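# Carry the tray of bottles and beakers to the other bench

## Task

Move the tray holding the bottles and beakers so that it rests entirely on the other bench, with every bottle and beaker standing upright inside it at the end. Failure: any bottle or beaker tilting as far as halfway or touching the floor; a glass beaker dropped more than a few centimetres or struck hard, which breaks it; the robot falling or ending up tilted. At the end the robot must have released everything and moved away, and the result must hold without the robot's support.

## Robot and tools

ROBOT. A wheeled base that can drive forward and back and turn in place, but cannot move sideways. A lifting column carries two six-joint arms, left and right, each with a two-finger gripper, plus a tilting head. Shoulder height S = 0.90 m + column_m. Folded, the robot is 0.73 m long, 0.62 m wide and S + 0.43 m tall, and its front sits 0.40 m ahead of the column. Loose objects may occasionally get a brief nudge from outside.

FRAMES. Base frame: origin on the floor under the column, midway between the drive wheels; x forward, y to the left, z up. left_hand and right_hand are reported in this frame as the point where the fingers meet; the fingertips reach 8 mm past it. The hand's z axis is the finger direction (quat_wxyz maps (0,0,1) onto it) and its y axis runs along the opening. The odometry frame is the base frame as it stood at scene start.

execute_actions. Argument "actions": a list holding one action or none (empty just reports). One action may contain "base", "joints", or both, and optional "speeds"; its motions begin together. "base" holds exactly one relative command: {"translate_m": d}, metres, forward positive, -3 to 3; or {"rotate_rad": d}, radians, counter-clockwise seen from above positive, -3.2 to 3.2. Each is an offset from where the base last measured itself. "joints" is a single dictionary keyed by joint name, covering both arms, column and head, each value an absolute target: column_m 0 to 0.8; head_tilt_rad -0.61 to 1.308 (0 about level, positive looks down); left_joint1_rad -2.879 to 2.879; left_joint2_rad 0 to 3.141; left_joint3_rad 0 to 3.019; left_joint4_rad -1.692 to 1.57; left_joint5_rad -1.57 to 1.57 (positive swings the hand to the robot's right); left_joint6_rad -2.094 to 2.094 (positive rolls clockwise seen from behind the hand); left_gripper_m 0 to 0.093 (fingertip gap in metres). The right_* keys have the same ranges. "speeds" caps top speed for this action only: translate_m 0.05 to 0.8 m/s, rotate_rad 0.1 to 1 rad/s (defaults are the maxima); very long base moves at a low cap get rejected, so split them. "cameras": list from cam_head_left, cam_head_right, cam_left_wrist, cam_right_wrist, nav_camera, or "all"; omitted or null gives all, [] gives none. Any unknown key, name or out-of-range value rejects the whole call and nothing moves. A joint or the base left out of an action may still be driving at an older target. Once a result reports a stop, later motion calls in that same reply are skipped.

wait: {"seconds": 0 to 10}; commands nothing and returns state and images. zoom_image: {"camera", "region": [x0, y0, x1, y1]} in pixels of that camera's latest full image, origin top-left, at most 504 x 504. finished_scene: {"scene": n} closes the current scene permanently; only call it once the tray is placed, released and the robot has backed off.

ARM GEOMETRY (approximate). Left joint1 at -1.57 or right joint1 at 1.57, joints 5 and 6 at 0: the arm moves in a vertical plane straight ahead, 0.23 m beside the column. Let a = j2 - 0.35, b = 1.05 + j2 - j3, c = b - j4 (c = 1.57 means fingers straight down). Hand point: ahead = 0.12 + 0.39 sin a + 0.38 cos b + 0.25 cos c; height = S + 0.39 cos a - 0.38 sin b - 0.25 sin c. E.g. j2, j3, j4 = 0.93, 0.78, 0.14 gives 0.60 m ahead, 0.25 m below S. Real hands tend to sit up to 5 cm lower and nearer the column (about 12 cm with heavy or far loads); trust the reported hand position (1 to 3 cm accuracy). Empty reach is about 1 m from the shoulder. Below 0.4 m height, a hand closer than 0.45 m ahead hits the housing; avoid moving arms with column_m under 0.3.

LOADS. Fingers straight down, one arm holds roughly 3.2 kg at 0.4 m ahead (0.3 to 0.7 m below S), 2 kg out to 0.6 m, 1 kg out to 0.8 m. Flatter fingers or heavier loads make the arm sag and report time_out or off_target. A gripper holds 2 to 6 kg depending on slipperiness.

GRIPPER. Fingers 7 cm long; outer span is opening + 1 cm at the tips, + 5 cm at the base; body 10 x 7 cm; wrist camera sticks out 11 cm on one side. To grasp, command an opening smaller than the object; off_target is then expected. A reported opening staying 0.002 m or more above the target means something is held.

FRICTION. Changes under about 0.03 rad (0.08 for joints 2 and 3) may not move a joint despite "done". Arm speed cannot be capped, so approach contacts in steps near 0.05 rad, each from the last target.

RESULTS. base_status and joint_status: done, off_target (resting short, maybe still pushing), contact_stop (column or base only; target dropped), time_out, not_followed, limit_stop_at_motor_heat. "joint command not followed" with a cause line means a safety check held back an arm's targets for nearing the other arm, itself or the body, or an obstacle; back each moved joint off by at least 0.05 rad, move the other arm, or drive away. A blocked arm keeps pushing and can overheat; resend its reported positions to relax it (a loaded arm sinks a little each time). on_its_own lists uncommanded behaviour; "held at" is a held target. motor_effort lists only left_wheel and right_wheel (%, peak in brackets, noisy). base_odometry counts wheel turns, so slip shows as travel; if turned_by_wheels and turned_by_imu disagree by over about 4% and 0.05 rad, the base hit something or slipped. base_tilt is in degrees (forward, right). wheel_motors_off = 1 when overload cut the wheels. Motor temperatures: MOTOR HOT from 85 °C; at 100 °C the arm drops its load.

COLUMN. Lowering halts with contact_stop when an arm's load changes (touchdown, or something removed), and may sink up to 0.15 to 0.2 m further; it then refuses to go down until raised 0.2 m. Hitting something with the shoulders: move the column 0.05 m back.

BASE. Stops only if a wheel stalls (contact_stop); back off 0.05 m before retrying or turning. Benches 0.30 m up to 0.26 m below S can slide over the housing and strike the column. Hard pushing for about 3 s cuts the wheels for 2 s.

AVOID. Arms colliding or pressing on each other, tipping or dropping items, hard knocks on glass, tilting the robot, leaving anything supported only by the robot. The robot keeps its last command while you think. Camera calibration is given per camera (OpenCV conventions, base frame).

Each tool is called as name(argument=value, ...), one argument or row to a line, values as JSON.

## Session

execute_actions(
  actions=[],
)

Scene clock: 0.00 s.
Motor temperatures (°C, as the motors report them): left_arm=[19 21 21 21 19 19] | right_arm=[19 21 22 19 22 20]
base_odometry: x=+0.000 y=+0.000 heading=+0.000 (m, m, rad; odometry frame)
turned_by_wheels: +0.000 (rad since the last result)
turned_by_imu: +0.000 (rad since the last result)
base_tilt: forward=+0.1 right=-0.6 (deg)
base_status: not commanded
joint_positions: column_m=+0.555 head_tilt_rad=+0.869 left_joint1_rad=-1.584 left_joint2_rad=+0.901 left_joint3_rad=+0.434 left_joint4_rad=-0.942 left_joint5_rad=+0.041 left_joint6_rad=-0.064 left_gripper_m=+0.095 right_joint1_rad=+1.574 right_joint2_rad=+0.899 right_joint3_rad=+0.432 right_joint4_rad=-0.998 right_joint5_rad=-0.047 right_joint6_rad=-0.001 right_gripper_m=+0.095
joint_status: not commanded
wheel_motors_off: 0
motor_effort: left_wheel=+0 right_wheel=+2 (%)
left_hand: x=+0.1580 y=+0.2146 z=+1.2474 quat_wxyz=(+0.429, +0.032, -0.903, +0.009) (m; base frame)
right_hand: x=+0.1489 y=-0.2167 z=+1.2587 quat_wxyz=(+0.453, -0.009, -0.891, -0.022) (m; base frame)
pictures: cam_head_left, cam_head_right, cam_left_wrist, cam_right_wrist, nav_camera
Images, in order (width x height): cam_head_left 896x504, cam_head_right 896x504, cam_left_wrist 504x504, cam_right_wrist 504x504, nav_camera 896x504.

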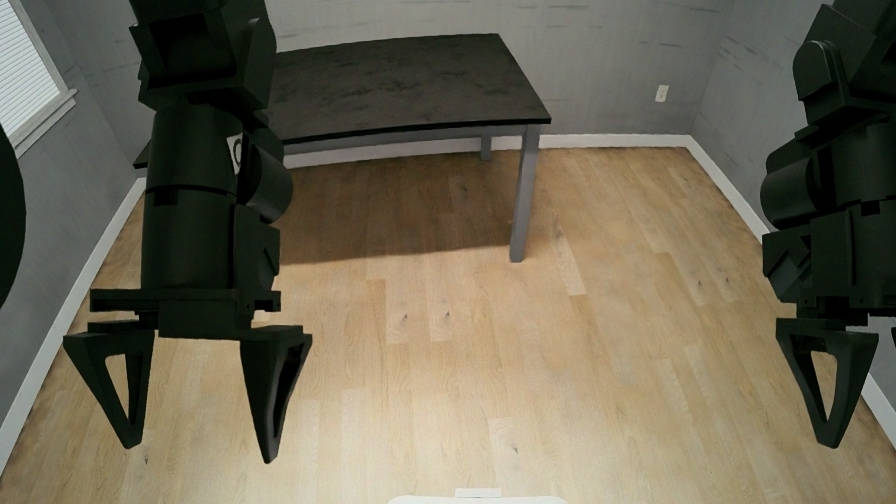

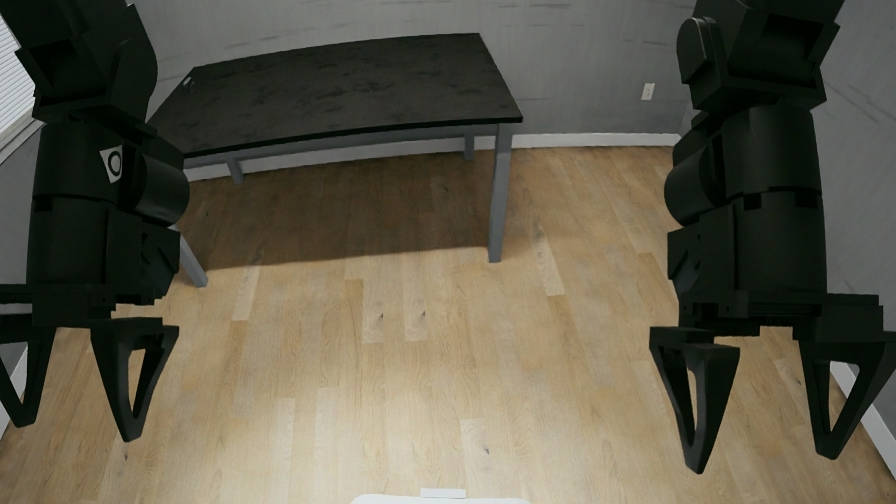

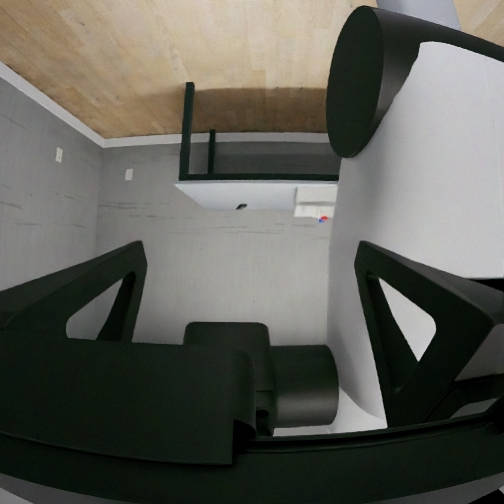

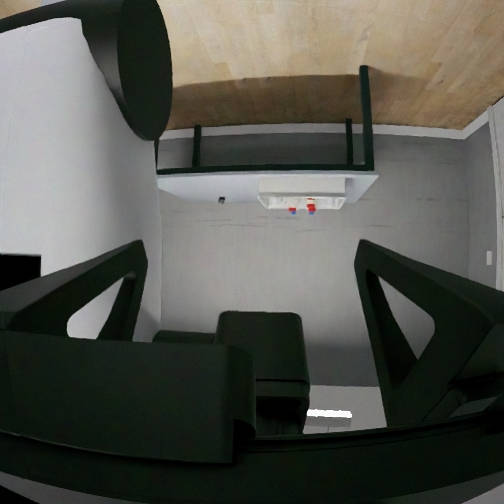

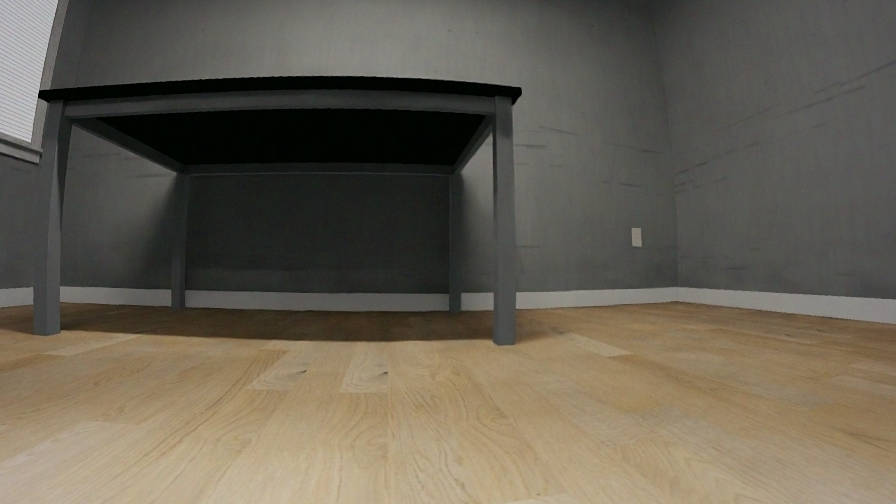

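execute_actions(
  actions=[
    {"base":{"rotate_rad":-3.14},"joints":{"head_tilt_rad":0.6}},
  ],
  cameras=["cam_head_left","cam_head_right","nav_camera"],
)

Scene clock: 5.40 s.
Motor temperatures (°C, as the motors report them): left_arm=[19 21 21 21 19 19] | right_arm=[19 21 22 19 22 20]
base_odometry: x=+0.000 y=+0.000 heading=-3.139 (m, m, rad; odometry frame)
turned_by_wheels: -3.139 (rad since the last result)
turned_by_imu: -3.097 (rad since the last result)
base_tilt: forward=+0.2 right=-0.6 (deg)
base_status: done
joint_positions: column_m=+0.555 head_tilt_rad=+0.618 left_joint1_rad=-1.584 left_joint2_rad=+0.901 left_joint3_rad=+0.434 left_joint4_rad=-0.942 left_joint5_rad=+0.041 left_joint6_rad=-0.064 left_gripper_m=+0.095 right_joint1_rad=+1.574 right_joint2_rad=+0.899 right_joint3_rad=+0.432 right_joint4_rad=-0.998 right_joint5_rad=-0.047 right_joint6_rad=-0.001 right_gripper_m=+0.095
joint_status: all done
wheel_motors_off: 0
motor_effort: left_wheel=+5(38) right_wheel=-4(43) (%)
left_hand: x=+0.1580 y=+0.2146 z=+1.2474 quat_wxyz=(+0.429, +0.032, -0.903, +0.009) (m; base frame)
right_hand: x=+0.1489 y=-0.2167 z=+1.2587 quat_wxyz=(+0.453, -0.009, -0.891, -0.022) (m; base frame)
pictures: cam_head_left, cam_head_right, nav_camera
camera_calibration (this result's frames):
cam_head_left: T_world_to_cam=[[0.0257356, -0.999646, 0.00670047, 0.0462611], [-0.53881, -0.0195167, -0.842201, 1.31734], [0.842034, 0.0180643, -0.539122, 0.719598], [0, 0, 0, 1]] pos_world=[0.102682, 0.0589559, 1.49711]
cam_head_right: T_world_to_cam=[[0.0263872, -0.999523, -0.0160522, -0.0253741], [-0.528909, -0.000333402, -0.848679, 1.32507], [0.848268, 0.0308844, -0.528665, 0.707831], [0, 0, 0, 1]] pos_world=[0.101079, -0.0467811, 1.49835]
Images, in order (width x height): cam_head_left 896x504, cam_head_right 896x504, nav_camera 896x504.

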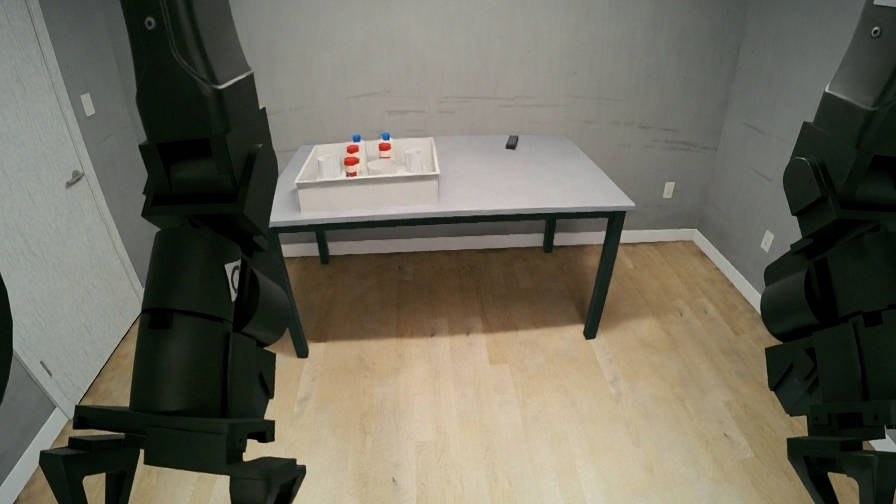

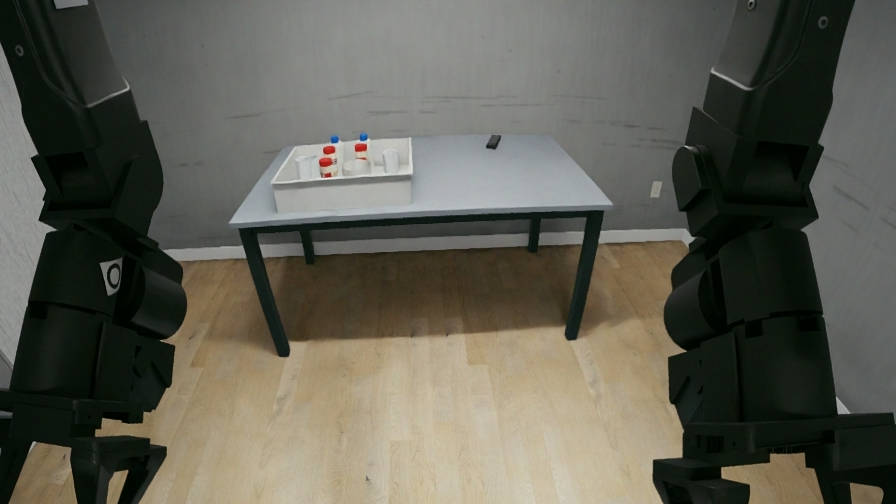

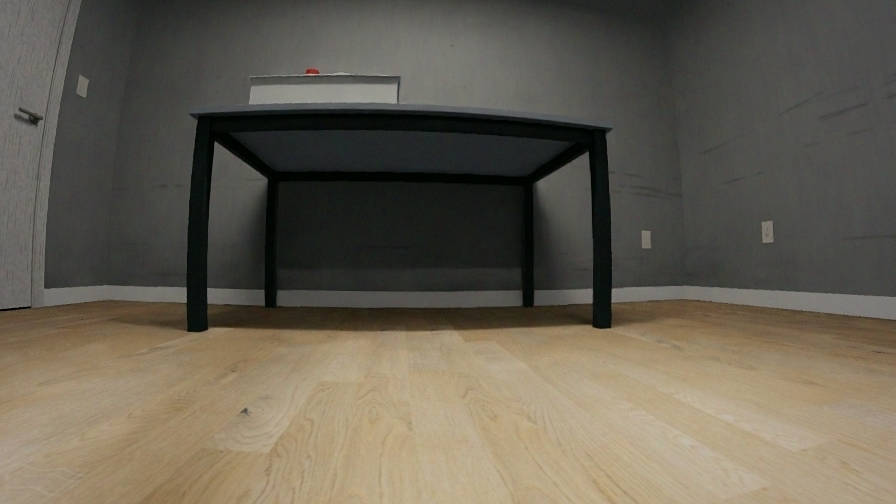

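zoom_image(
  camera="cam_head_left",
  region=[260,110,480,240],
)

zoom_image(
  camera="cam_head_right",
  region=[220,110,440,240],
)

Region (260, 110, 480, 240) of cam_head_left's 896x504 image, scaled by 2.291, with more detail than that image has; it fills the top 298 rows of this view, and the rest is white.

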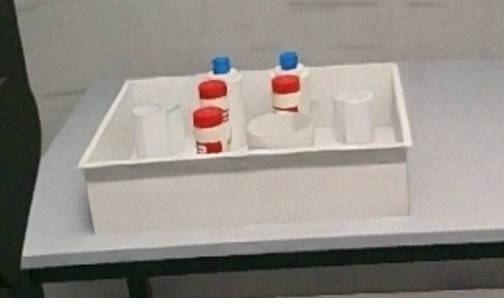

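Region (220, 110, 440, 240) of cam_head_right's 896x504 image, scaled by 2.291, with more detail than that image has; it fills the top 298 rows of this view, and the rest is white.

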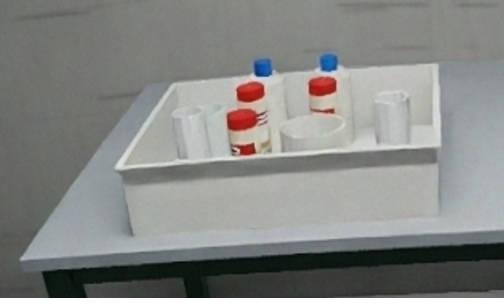

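execute_actions(
  actions=[
    {"base":{"rotate_rad":0.44},"joints":{"column_m":0.7}},
  ],
  cameras=[],
)

execute_actions(
  actions=[
    {"base":{"translate_m":0.66},"joints":{"head_tilt_rad":0.9,"left_joint2_rad":0.7,"left_joint3_rad":0.75,"left_joint4_rad":-0.57,"right_joint2_rad":0.7,"right_joint3_rad":0.75,"right_joint4_rad":-0.57}},
  ],
  cameras=[],
)

execute_actions(
  actions=[
    {"base":{"rotate_rad":-0.31}},
  ],
)

Scene clock: 13.17 s.
Motor temperatures (°C, as the motors report them): left_arm=[19 21 21 21 19 19] | right_arm=[19 22 22 19 22 20]
base_odometry: x=+0.000 y=+0.000 heading=-2.700 (m, m, rad; odometry frame)
turned_by_wheels: +0.439 (rad since the last result)
turned_by_imu: +0.436 (rad since the last result)
base_tilt: forward=+0.1 right=-0.7 (deg)
base_status: done
joint_positions: column_m=+0.700 head_tilt_rad=+0.617 left_joint1_rad=-1.584 left_joint2_rad=+0.901 left_joint3_rad=+0.434 left_joint4_rad=-0.942 left_joint5_rad=+0.041 left_joint6_rad=-0.064 left_gripper_m=+0.095 right_joint1_rad=+1.574 right_joint2_rad=+0.899 right_joint3_rad=+0.432 right_joint4_rad=-0.998 right_joint5_rad=-0.047 right_joint6_rad=-0.001 right_gripper_m=+0.095
joint_status: all done
wheel_motors_off: 0
motor_effort: left_wheel=-5(22) right_wheel=+2(17) (%)
left_hand: x=+0.1580 y=+0.2146 z=+1.3925 quat_wxyz=(+0.429, +0.032, -0.903, +0.009) (m; base frame)
right_hand: x=+0.1489 y=-0.2167 z=+1.4038 quat_wxyz=(+0.453, -0.009, -0.891, -0.022) (m; base frame)
pictures: none
No camera images: the call's "cameras" was empty. Leave "cameras" out to get every camera's image.

Scene clock: 16.37 s.
Motor temperatures (°C, as the motors report them): left_arm=[19 21 22 21 19 19] | right_arm=[19 22 22 19 22 20]
base_odometry: x=-0.597 y=-0.282 heading=-2.701 (m, m, rad; odometry frame)
turned_by_wheels: -0.001 (rad since the last result)
turned_by_imu: +0.000 (rad since the last result)
base_tilt: forward=+0.2 right=-0.7 (deg)
base_status: done
joint_positions: column_m=+0.700 head_tilt_rad=+0.901 left_joint1_rad=-1.584 left_joint2_rad=+0.691 left_joint3_rad=+0.750 left_joint4_rad=-0.570 left_joint5_rad=+0.041 left_joint6_rad=-0.064 left_gripper_m=+0.095 right_joint1_rad=+1.574 right_joint2_rad=+0.692 right_joint3_rad=+0.751 right_joint4_rad=-0.575 right_joint5_rad=-0.047 right_joint6_rad=-0.001 right_gripper_m=+0.095
joint_status: all done
wheel_motors_off: 0
motor_effort: left_wheel=-3(45) right_wheel=+1(60) (%)
left_hand: x=+0.4670 y=+0.2126 z=+1.3997 quat_wxyz=(-0.005, +0.028, -0.999, +0.026) (m; base frame)
right_hand: x=+0.4661 y=-0.2162 z=+1.3996 quat_wxyz=(-0.004, +0.001, -1.000, -0.025) (m; base frame)
pictures: none
No camera images: the call's "cameras" was empty. Leave "cameras" out to get every camera's image.

Scene clock: 17.97 s.
Motor temperatures (°C, as the motors report them): left_arm=[19 21 22 21 19 19] | right_arm=[19 22 22 19 22 20]
base_odometry: x=-0.597 y=-0.282 heading=-3.010 (m, m, rad; odometry frame)
turned_by_wheels: -0.309 (rad since the last result)
turned_by_imu: -0.301 (rad since the last result)
base_tilt: forward=+0.1 right=-0.6 (deg)
base_status: done
joint_positions: column_m=+0.700 head_tilt_rad=+0.901 left_joint1_rad=-1.584 left_joint2_rad=+0.691 left_joint3_rad=+0.750 left_joint4_rad=-0.570 left_joint5_rad=+0.041 left_joint6_rad=-0.064 left_gripper_m=+0.095 right_joint1_rad=+1.574 right_joint2_rad=+0.692 right_joint3_rad=+0.751 right_joint4_rad=-0.575 right_joint5_rad=-0.047 right_joint6_rad=-0.001 right_gripper_m=+0.095
joint_status: not commanded
wheel_motors_off: 0
motor_effort: left_wheel=+2(38) right_wheel=-3(48) (%)
left_hand: x=+0.4670 y=+0.2126 z=+1.3997 quat_wxyz=(-0.005, +0.028, -0.999, +0.026) (m; base frame)
right_hand: x=+0.4661 y=-0.2162 z=+1.3996 quat_wxyz=(-0.004, +0.001, -1.000, -0.025) (m; base frame)
pictures: cam_head_left, cam_head_right, cam_left_wrist, cam_right_wrist, nav_camera
camera_calibration (this result's frames):
cam_head_left: T_world_to_cam=[[0.0265823, -0.999646, -0.000774452, 0.0578482], [-0.753097, -0.0195167, -0.65762, 1.13914], [0.657372, 0.0180643, -0.753349, 1.16827], [0, 0, 0, 1]] pos_world=[0.0883551, 0.0589559, 1.62928]
cam_head_right: T_world_to_cam=[[0.0208363, -0.999523, -0.0227993, -0.0113911], [-0.745405, -0.000333402, -0.666611, 1.15215], [0.666286, 0.0308844, -0.745057, 1.1585], [0, 0, 0, 1]] pos_world=[0.0871651, -0.0467811, 1.63093]
cam_left_wrist: T_world_to_cam=[[0.0650432, -0.996716, 0.0482331, 0.117382], [-0.817522, -0.025508, 0.575332, -0.413115], [-0.572212, -0.0768531, -0.816497, 1.54977], [0, 0, 0, 1]] pos_world=[0.541432, 0.225563, 1.4974]
cam_right_wrist: T_world_to_cam=[[0.0129883, -0.998641, -0.0504789, -0.154686], [-0.814269, -0.0398634, 0.579118, -0.43472], [-0.580343, 0.0335816, -0.813679, 1.53736], [0, 0, 0, 1]] pos_world=[0.540228, -0.223432, 1.49487]
Images, in order (width x height): cam_head_left 896x504, cam_head_right 896x504, cam_left_wrist 504x504, cam_right_wrist 504x504, nav_camera 896x504.

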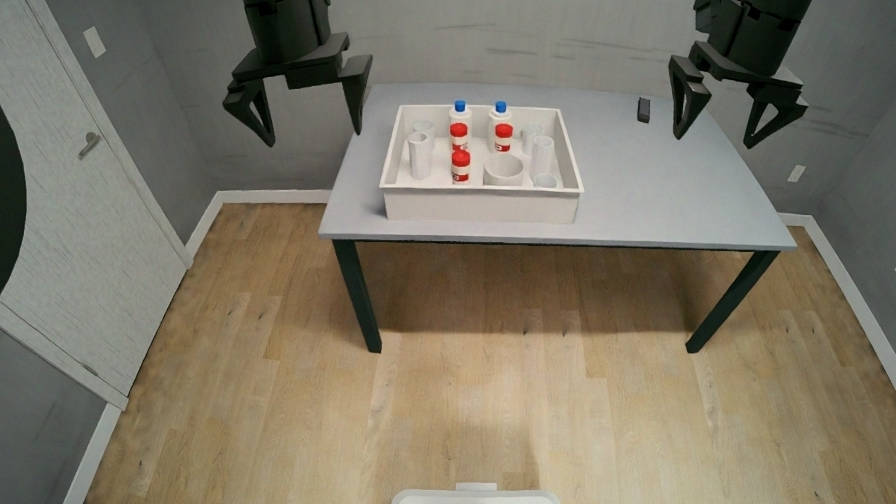

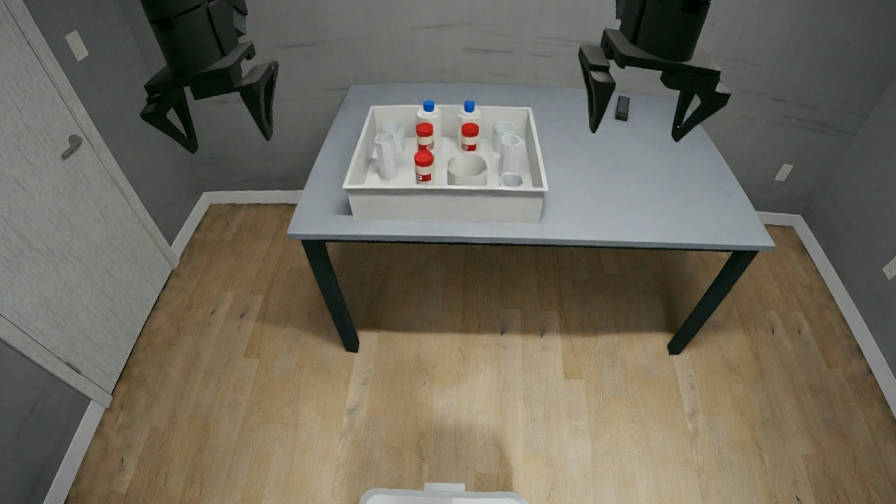

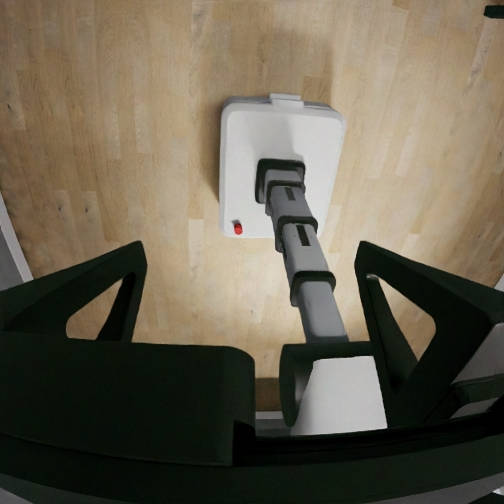

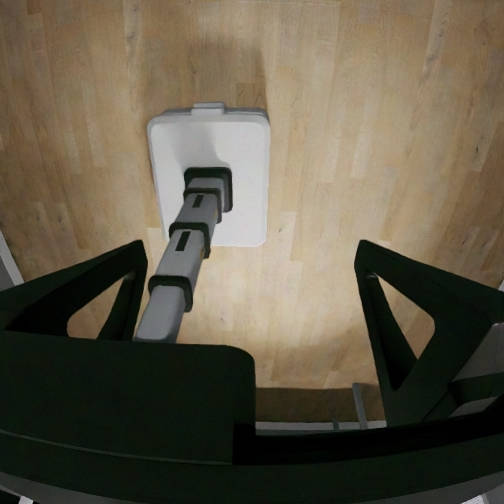

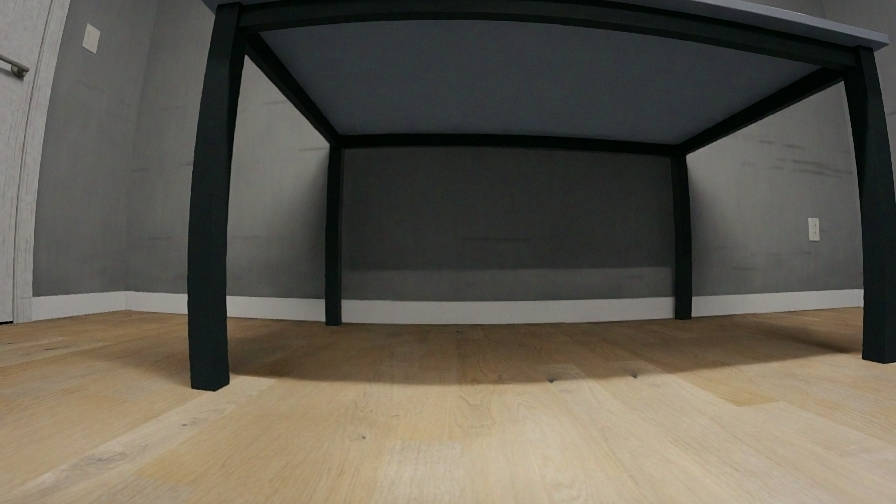

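execute_actions(
  actions=[
    {"base":{"translate_m":0.74},"speeds":{"translate_m":0.4},"joints":{"head_tilt_rad":1.25,"left_joint1_rad":-1.39,"left_joint2_rad":1.29,"left_joint3_rad":0.84,"left_joint4_rad":-0.07,"left_joint5_rad":0.15,"left_joint6_rad":0.09,"right_joint1_rad":1.39,"right_joint2_rad":1.29,"right_joint3_rad":0.84,"right_joint4_rad":-0.07,"right_joint5_rad":-0.15,"right_joint6_rad":-0.09}},
  ],
)

Scene clock: 24.20 s.
Motor temperatures (°C, as the motors report them): left_arm=[19 21 22 21 19 19] | right_arm=[19 22 22 19 22 20]
base_odometry: x=-1.331 y=-0.379 heading=-3.011 (m, m, rad; odometry frame)
turned_by_wheels: -0.001 (rad since the last result)
turned_by_imu: +0.001 (rad since the last result)
base_tilt: forward=+0.2 right=-0.7 (deg)
base_status: done
joint_positions: column_m=+0.700 head_tilt_rad=+1.248 left_joint1_rad=-1.388 left_joint2_rad=+1.300 left_joint3_rad=+0.839 left_joint4_rad=-0.080 left_joint5_rad=+0.148 left_joint6_rad=+0.075 left_gripper_m=+0.095 right_joint1_rad=+1.382 right_joint2_rad=+1.300 right_joint3_rad=+0.838 right_joint4_rad=-0.079 right_joint5_rad=-0.147 right_joint6_rad=-0.081 right_gripper_m=+0.095
joint_status: all done
wheel_motors_off: 0
motor_effort: left_wheel=-1(50) right_wheel=+1(48) (%)
left_hand: x=+0.4552 y=+0.2974 z=+1.2032 quat_wxyz=(+0.005, +0.009, -1.000, -0.005) (m; base frame)
right_hand: x=+0.4546 y=-0.3017 z=+1.2039 quat_wxyz=(+0.005, -0.008, -1.000, +0.008) (m; base frame)
pictures: cam_head_left, cam_head_right, cam_left_wrist, cam_right_wrist, nav_camera
camera_calibration (this result's frames):
cam_head_left: T_world_to_cam=[[0.0247422, -0.999646, -0.00974907, 0.0730707], [-0.93157, -0.0195167, -0.363039, 0.651421], [0.36272, 0.0180643, -0.931723, 1.48373], [0, 0, 0, 1]] pos_world=[0.0668586, 0.0589559, 1.61963]
cam_head_right: T_world_to_cam=[[0.0118631, -0.999523, -0.0285171, -0.00130262], [-0.927386, -0.000333402, -0.374107, 0.66811], [0.373919, 0.0308844, -0.926947, 1.47977], [0, 0, 0, 1]] pos_world=[0.0662973, -0.0467811, 1.62158]
cam_left_wrist: T_world_to_cam=[[0.0268773, -0.999532, -0.0145992, 0.305917], [-0.805922, -0.0303069, 0.591246, -0.330579], [-0.591412, -0.00412528, -0.806359, 1.36394], [0, 0, 0, 1]] pos_world=[0.532006, 0.301382, 1.29974]
cam_right_wrist: T_world_to_cam=[[-0.00558753, -0.999874, 0.0148362, -0.320359], [-0.803805, 0.0133167, 0.594744, -0.341705], [-0.594866, -0.00860227, -0.803779, 1.35627], [0, 0, 0, 1]] pos_world=[0.530347, -0.304101, 1.29812]
Images, in order (width x height): cam_head_left 896x504, cam_head_right 896x504, cam_left_wrist 504x504, cam_right_wrist 504x504, nav_camera 896x504.

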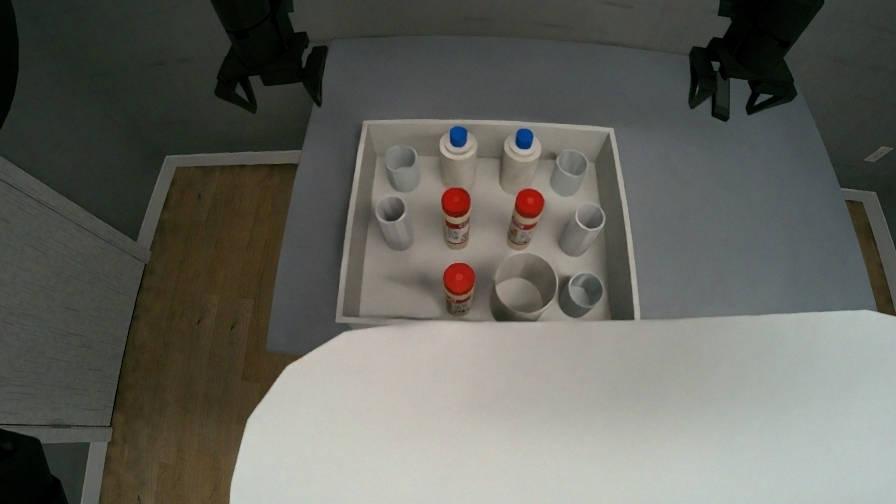

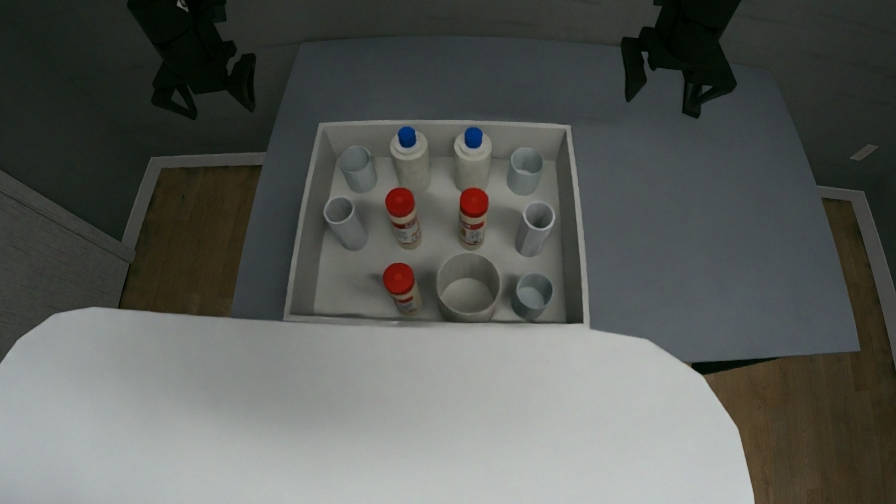

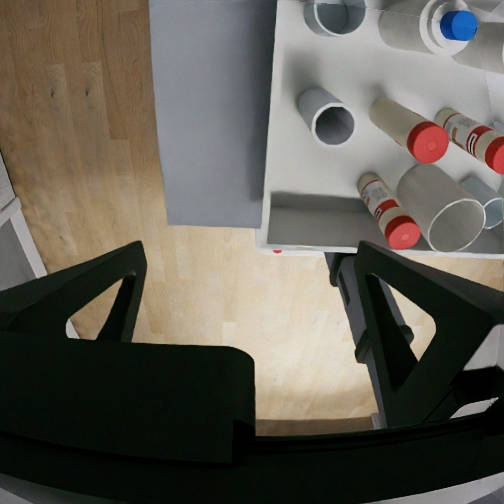

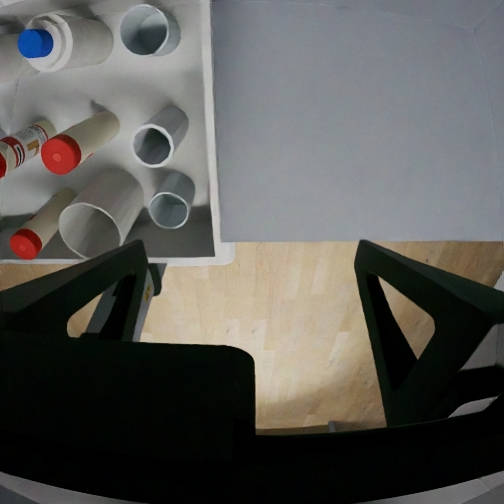

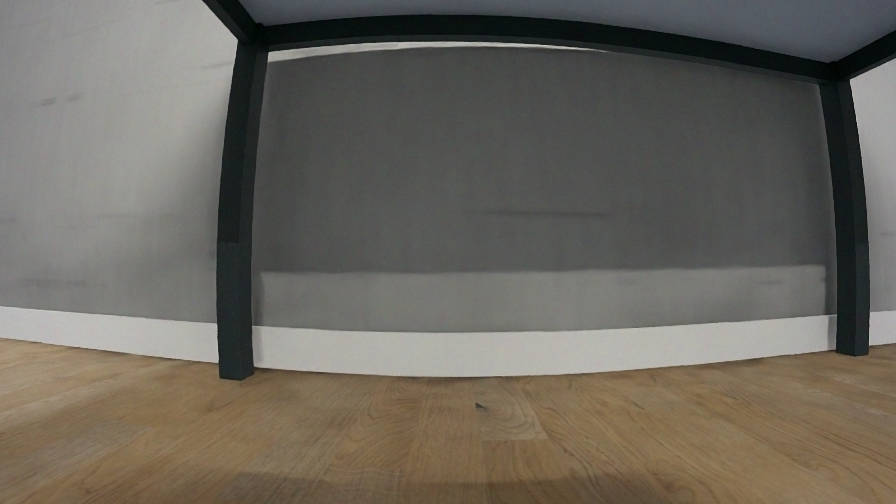

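execute_actions(
  actions=[
    {"joints":{"column_m":0.45,"left_joint1_rad":-1.445,"left_joint5_rad":0.11,"left_joint6_rad":0.06,"right_joint1_rad":1.495,"right_joint5_rad":-0.065,"right_joint6_rad":-0.035,"left_gripper_m":0.065,"right_gripper_m":0.065}},
  ],
  cameras=["cam_head_left","cam_head_right","cam_left_wrist","cam_right_wrist"],
)

Scene clock: 29.50 s.
Motor temperatures (°C, as the motors report them): left_arm=[19 22 22 21 19 19] | right_arm=[19 22 22 19 22 20]
base_odometry: x=-1.331 y=-0.379 heading=-3.011 (m, m, rad; odometry frame)
turned_by_wheels: +0.000 (rad since the last result)
turned_by_imu: +0.001 (rad since the last result)
base_tilt: forward=+0.2 right=-0.6 (deg)
base_status: not commanded
joint_positions: column_m=+0.450 head_tilt_rad=+1.248 left_joint1_rad=-1.440 left_joint2_rad=+1.299 left_joint3_rad=+0.839 left_joint4_rad=-0.080 left_joint5_rad=+0.111 left_joint6_rad=+0.064 left_gripper_m=+0.065 right_joint1_rad=+1.504 right_joint2_rad=+1.299 right_joint3_rad=+0.838 right_joint4_rad=-0.079 right_joint5_rad=-0.068 right_joint6_rad=-0.041 right_gripper_m=+0.065
joint_status: all done
wheel_motors_off: 0
motor_effort: left_wheel=-3(3) right_wheel=+2(2) (%)
left_hand: x=+0.4566 y=+0.2759 z=+0.9508 quat_wxyz=(+0.006, +0.002, -1.000, -0.001) (m; base frame)
right_hand: x=+0.4571 y=-0.2495 z=+0.9489 quat_wxyz=(+0.007, +0.003, -1.000, -0.006) (m; base frame)
pictures: cam_head_left, cam_head_right, cam_left_wrist, cam_right_wrist
camera_calibration (this result's frames):
cam_head_left: T_world_to_cam=[[0.0247422, -0.999646, -0.00974907, 0.0706345], [-0.93157, -0.0195167, -0.363039, 0.560702], [0.36272, 0.0180643, -0.931723, 1.2509], [0, 0, 0, 1]] pos_world=[0.0668586, 0.0589559, 1.36974]
cam_head_right: T_world_to_cam=[[0.0118631, -0.999523, -0.0285171, -0.00842869], [-0.927386, -0.000333402, -0.374107, 0.574626], [0.373919, 0.0308844, -0.926947, 1.24814], [0, 0, 0, 1]] pos_world=[0.0662973, -0.0467811, 1.37169]
cam_left_wrist: T_world_to_cam=[[0.0114641, -0.999914, -0.00640255, 0.280085], [-0.804993, -0.0130273, 0.593142, -0.187884], [-0.593174, -0.00164583, -0.805073, 1.16008], [0, 0, 0, 1]] pos_world=[0.533671, 0.279522, 1.04718]
cam_right_wrist: T_world_to_cam=[[0.0165061, -0.999794, -0.0118245, -0.249172], [-0.801128, -0.0203005, 0.598148, -0.201562], [-0.598265, -0.000400197, -0.801298, 1.15452], [0, 0, 0, 1]] pos_world=[0.533345, -0.25275, 1.04273]
Images, in order (width x height): cam_head_left 896x504, cam_head_right 896x504, cam_left_wrist 504x504, cam_right_wrist 504x504.

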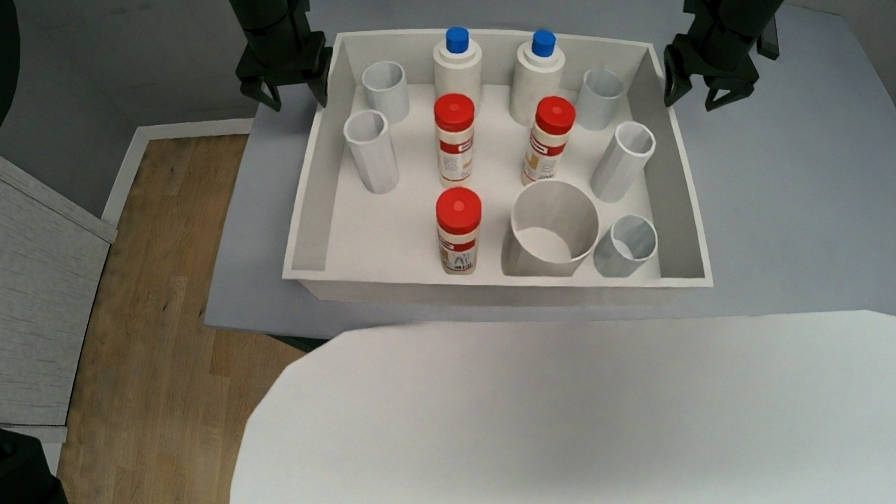

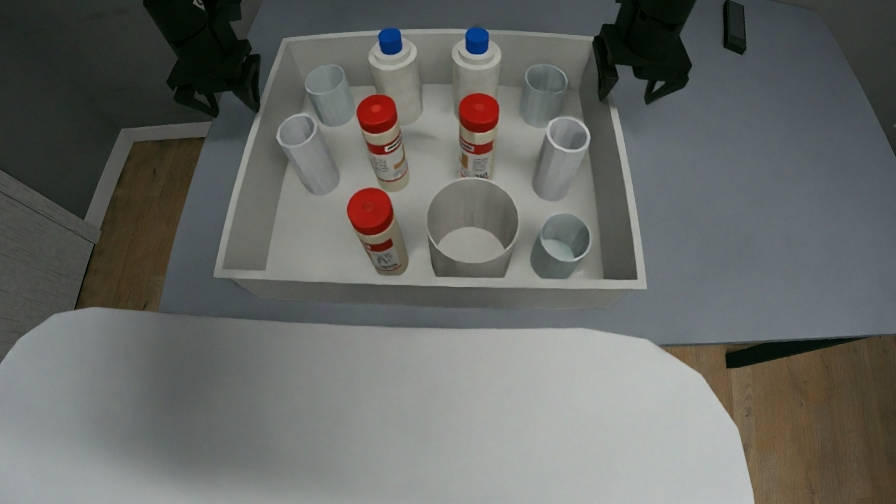

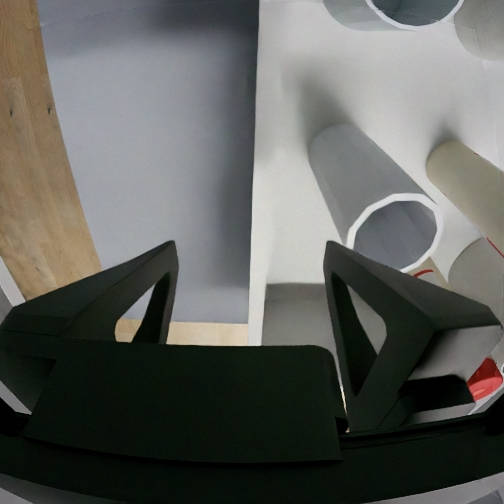

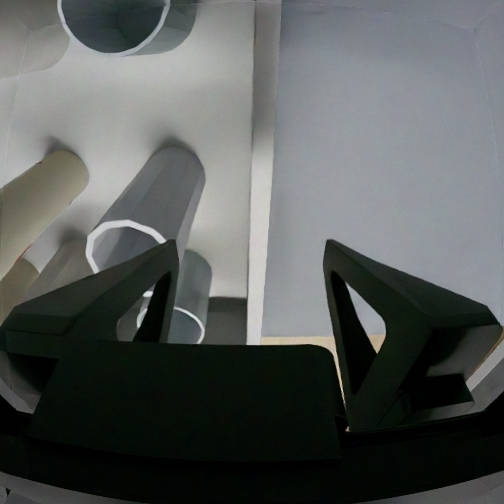

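execute_actions(
  actions=[
    {"joints":{"column_m":0.39,"right_joint1_rad":1.465,"left_gripper_m":0.045,"right_gripper_m":0.045}},
  ],
  cameras=["cam_head_left","cam_left_wrist","cam_right_wrist"],
)

Scene clock: 31.57 s.
Motor temperatures (°C, as the motors report them): left_arm=[19 22 22 21 19 19] | right_arm=[19 22 22 19 22 20]
base_odometry: x=-1.331 y=-0.379 heading=-3.011 (m, m, rad; odometry frame)
turned_by_wheels: +0.000 (rad since the last result)
turned_by_imu: +0.000 (rad since the last result)
base_tilt: forward=+0.1 right=-0.6 (deg)
base_status: not commanded
joint_positions: column_m=+0.390 head_tilt_rad=+1.248 left_joint1_rad=-1.440 left_joint2_rad=+1.299 left_joint3_rad=+0.839 left_joint4_rad=-0.080 left_joint5_rad=+0.111 left_joint6_rad=+0.064 left_gripper_m=+0.045 right_joint1_rad=+1.466 right_joint2_rad=+1.298 right_joint3_rad=+0.838 right_joint4_rad=-0.079 right_joint5_rad=-0.067 right_joint6_rad=-0.041 right_gripper_m=+0.045
joint_status: all done
wheel_motors_off: 0
motor_effort: left_wheel=-2(2) right_wheel=+2(2) (%)
left_hand: x=+0.4566 y=+0.2759 z=+0.8909 quat_wxyz=(+0.006, +0.002, -1.000, -0.001) (m; base frame)
right_hand: x=+0.4566 y=-0.2701 z=+0.8902 quat_wxyz=(+0.007, -0.006, -1.000, +0.011) (m; base frame)
pictures: cam_head_left, cam_left_wrist, cam_right_wrist
camera_calibration (this result's frames):
cam_head_left: T_world_to_cam=[[0.0247422, -0.999646, -0.00974907, 0.0700497], [-0.93157, -0.0195167, -0.363039, 0.538925], [0.36272, 0.0180643, -0.931723, 1.19501], [0, 0, 0, 1]] pos_world=[0.0668586, 0.0589559, 1.30975]
cam_left_wrist: T_world_to_cam=[[0.0114641, -0.999914, -0.00640255, 0.2797], [-0.804993, -0.0130273, 0.593142, -0.152303], [-0.593174, -0.00164583, -0.805073, 1.11178], [0, 0, 0, 1]] pos_world=[0.533671, 0.279522, 0.987195]
cam_right_wrist: T_world_to_cam=[[-0.00252825, -0.999755, 0.0219897, -0.291875], [-0.801384, 0.0151787, 0.597957, -0.157406], [-0.598144, -0.0161105, -0.801226, 1.1028], [0, 0, 0, 1]] pos_world=[0.532751, -0.271647, 0.984131]
Images, in order (width x height): cam_head_left 896x504, cam_left_wrist 504x504, cam_right_wrist 504x504.

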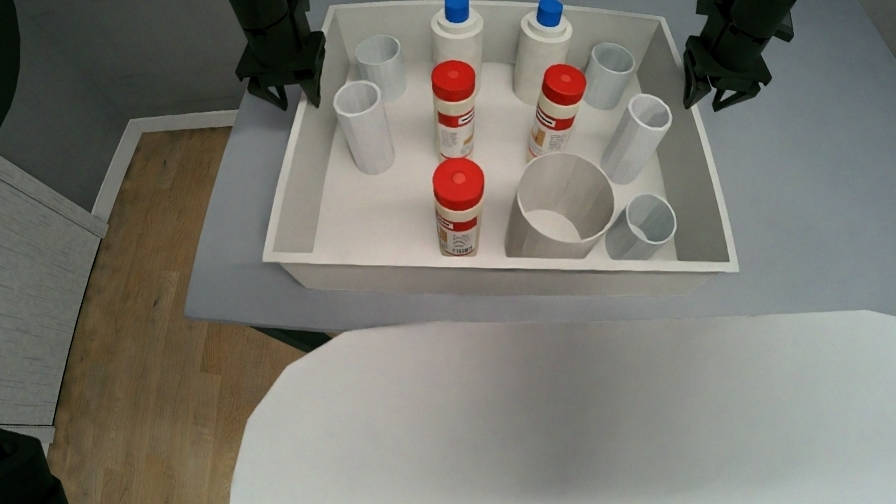

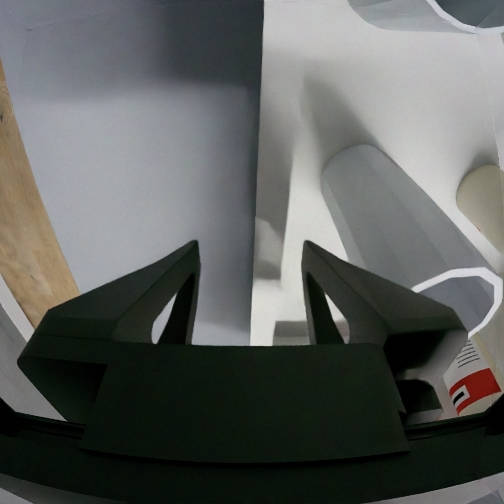

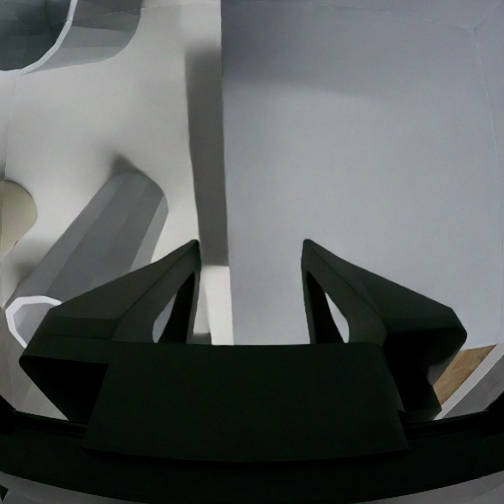

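execute_actions(
  actions=[
    {"joints":{"right_joint5_rad":-0.115,"left_gripper_m":0.05,"right_gripper_m":0.05}},
  ],
  cameras=["cam_right_wrist"],
)

Scene clock: 35.50 s.
Motor temperatures (°C, as the motors report them): left_arm=[19 22 22 21 19 19] | right_arm=[19 22 22 19 22 20]
base_odometry: x=-1.331 y=-0.379 heading=-3.011 (m, m, rad; odometry frame)
turned_by_wheels: +0.000 (rad since the last result)
turned_by_imu: +0.001 (rad since the last result)
base_tilt: forward=+0.2 right=-0.6 (deg)
base_status: not commanded
joint_positions: column_m=+0.390 head_tilt_rad=+1.248 left_joint1_rad=-1.440 left_joint2_rad=+1.299 left_joint3_rad=+0.839 left_joint4_rad=-0.080 left_joint5_rad=+0.111 left_joint6_rad=+0.064 left_gripper_m=+0.050 right_joint1_rad=+1.466 right_joint2_rad=+1.298 right_joint3_rad=+0.838 right_joint4_rad=-0.079 right_joint5_rad=-0.112 right_joint6_rad=-0.041 right_gripper_m=+0.050
joint_status: all done
wheel_motors_off: 0
motor_effort: left_wheel=-1(2) right_wheel=+2(2) (%)
left_hand: x=+0.4566 y=+0.2759 z=+0.8909 quat_wxyz=(+0.006, +0.002, -1.000, -0.001) (m; base frame)
right_hand: x=+0.4570 y=-0.2624 z=+0.8902 quat_wxyz=(+0.006, -0.006, -1.000, -0.011) (m; base frame)
pictures: cam_right_wrist
camera_calibration (this result's frames):
cam_right_wrist: T_world_to_cam=[[-0.00313239, -0.999732, -0.0229584, -0.243855], [-0.802824, -0.011174, 0.596111, -0.161802], [-0.596208, 0.0202988, -0.802573, 1.11303], [0, 0, 0, 1]] pos_world=[0.532937, -0.26819, 0.984144]
Images, in order (width x height): cam_right_wrist 504x504.

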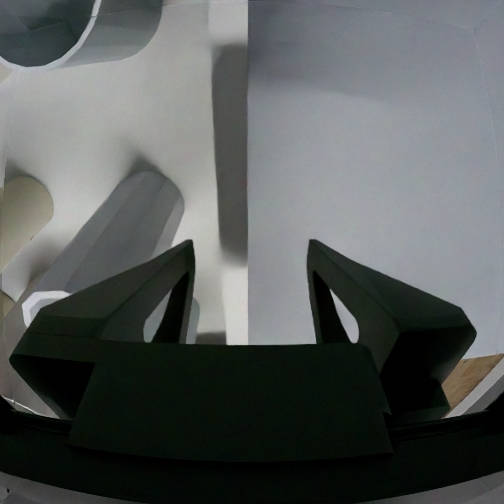

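execute_actions(
  actions=[
    {"joints":{"column_m":0.345}},
  ],
  cameras=["cam_head_left","cam_head_right","cam_left_wrist","cam_right_wrist"],
)

Scene clock: 37.60 s.
Motor temperatures (°C, as the motors report them): left_arm=[19 22 22 21 19 19] | right_arm=[19 22 22 19 22 20]
base_odometry: x=-1.331 y=-0.379 heading=-3.011 (m, m, rad; odometry frame)
turned_by_wheels: +0.000 (rad since the last result)
turned_by_imu: +0.000 (rad since the last result)
base_tilt: forward=+0.2 right=-0.6 (deg)
base_status: not commanded
joint_positions: column_m=+0.345 head_tilt_rad=+1.248 left_joint1_rad=-1.440 left_joint2_rad=+1.299 left_joint3_rad=+0.839 left_joint4_rad=-0.080 left_joint5_rad=+0.111 left_joint6_rad=+0.064 left_gripper_m=+0.050 right_joint1_rad=+1.466 right_joint2_rad=+1.298 right_joint3_rad=+0.838 right_joint4_rad=-0.079 right_joint5_rad=-0.112 right_joint6_rad=-0.041 right_gripper_m=+0.050
joint_status: all done
wheel_motors_off: 0
motor_effort: left_wheel=-1(3) right_wheel=+2(2) (%)
left_hand: x=+0.4567 y=+0.2759 z=+0.8460 quat_wxyz=(+0.006, +0.001, -1.000, -0.001) (m; base frame)
right_hand: x=+0.4570 y=-0.2624 z=+0.8452 quat_wxyz=(+0.006, -0.006, -1.000, -0.011) (m; base frame)
pictures: cam_head_left, cam_head_right, cam_left_wrist, cam_right_wrist
camera_calibration (this result's frames):
cam_head_left: T_world_to_cam=[[0.0247422, -0.999646, -0.00974907, 0.0696109], [-0.93157, -0.0195167, -0.363039, 0.522584], [0.36272, 0.0180643, -0.931723, 1.15307], [0, 0, 0, 1]] pos_world=[0.0668586, 0.0589559, 1.26474]
cam_head_right: T_world_to_cam=[[0.0118631, -0.999523, -0.0285171, -0.011423], [-0.927386, -0.000333402, -0.374107, 0.535345], [0.373919, 0.0308844, -0.926947, 1.15081], [0, 0, 0, 1]] pos_world=[0.0662973, -0.0467811, 1.26669]
cam_left_wrist: T_world_to_cam=[[0.0114234, -0.999914, -0.00642314, 0.279443], [-0.805218, -0.0130073, 0.592837, -0.125202], [-0.592869, -0.00160017, -0.805297, 1.07578], [0, 0, 0, 1]] pos_world=[0.533789, 0.279512, 0.94234]
cam_right_wrist: T_world_to_cam=[[-0.00313239, -0.999732, -0.0229584, -0.244888], [-0.802824, -0.011174, 0.596111, -0.13497], [-0.596208, 0.0202988, -0.802573, 1.07691], [0, 0, 0, 1]] pos_world=[0.532937, -0.26819, 0.939133]
Images, in order (width x height): cam_head_left 896x504, cam_head_right 896x504, cam_left_wrist 504x504, cam_right_wrist 504x504.

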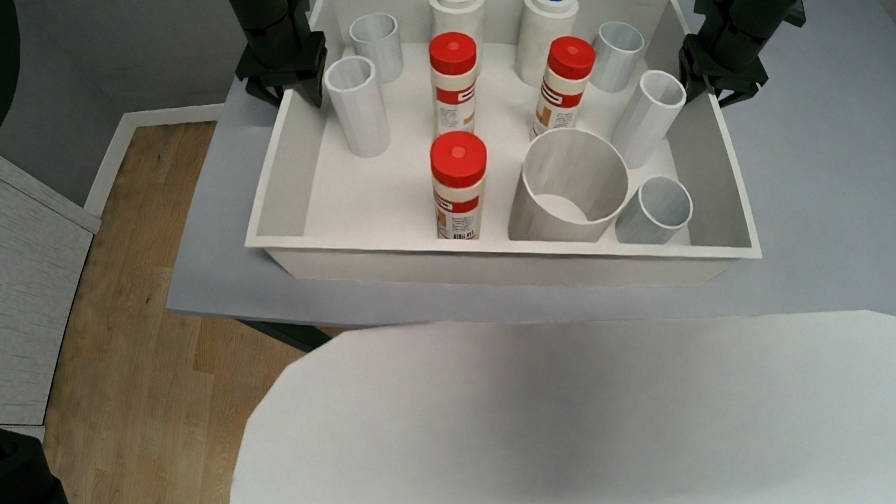

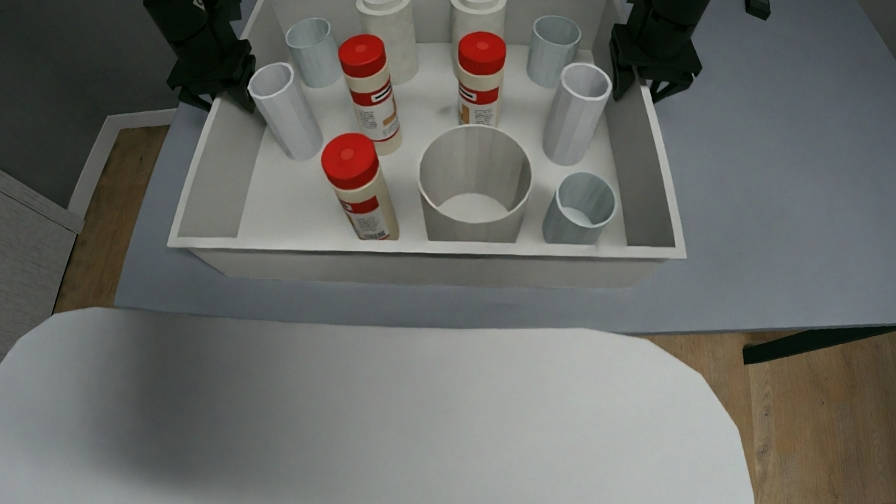

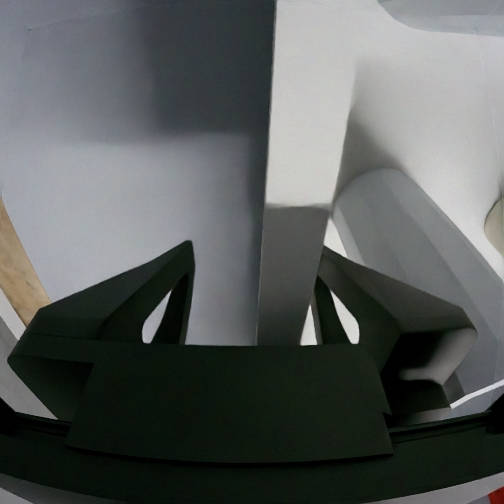

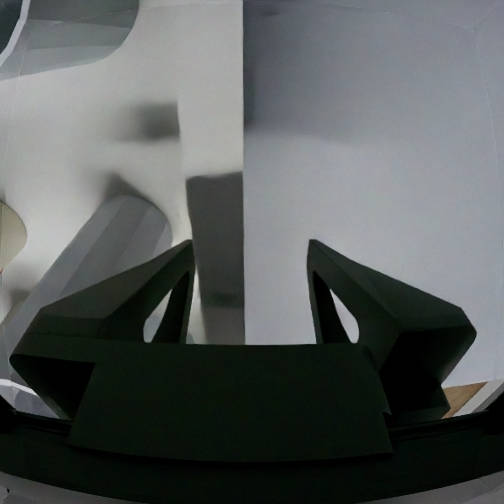

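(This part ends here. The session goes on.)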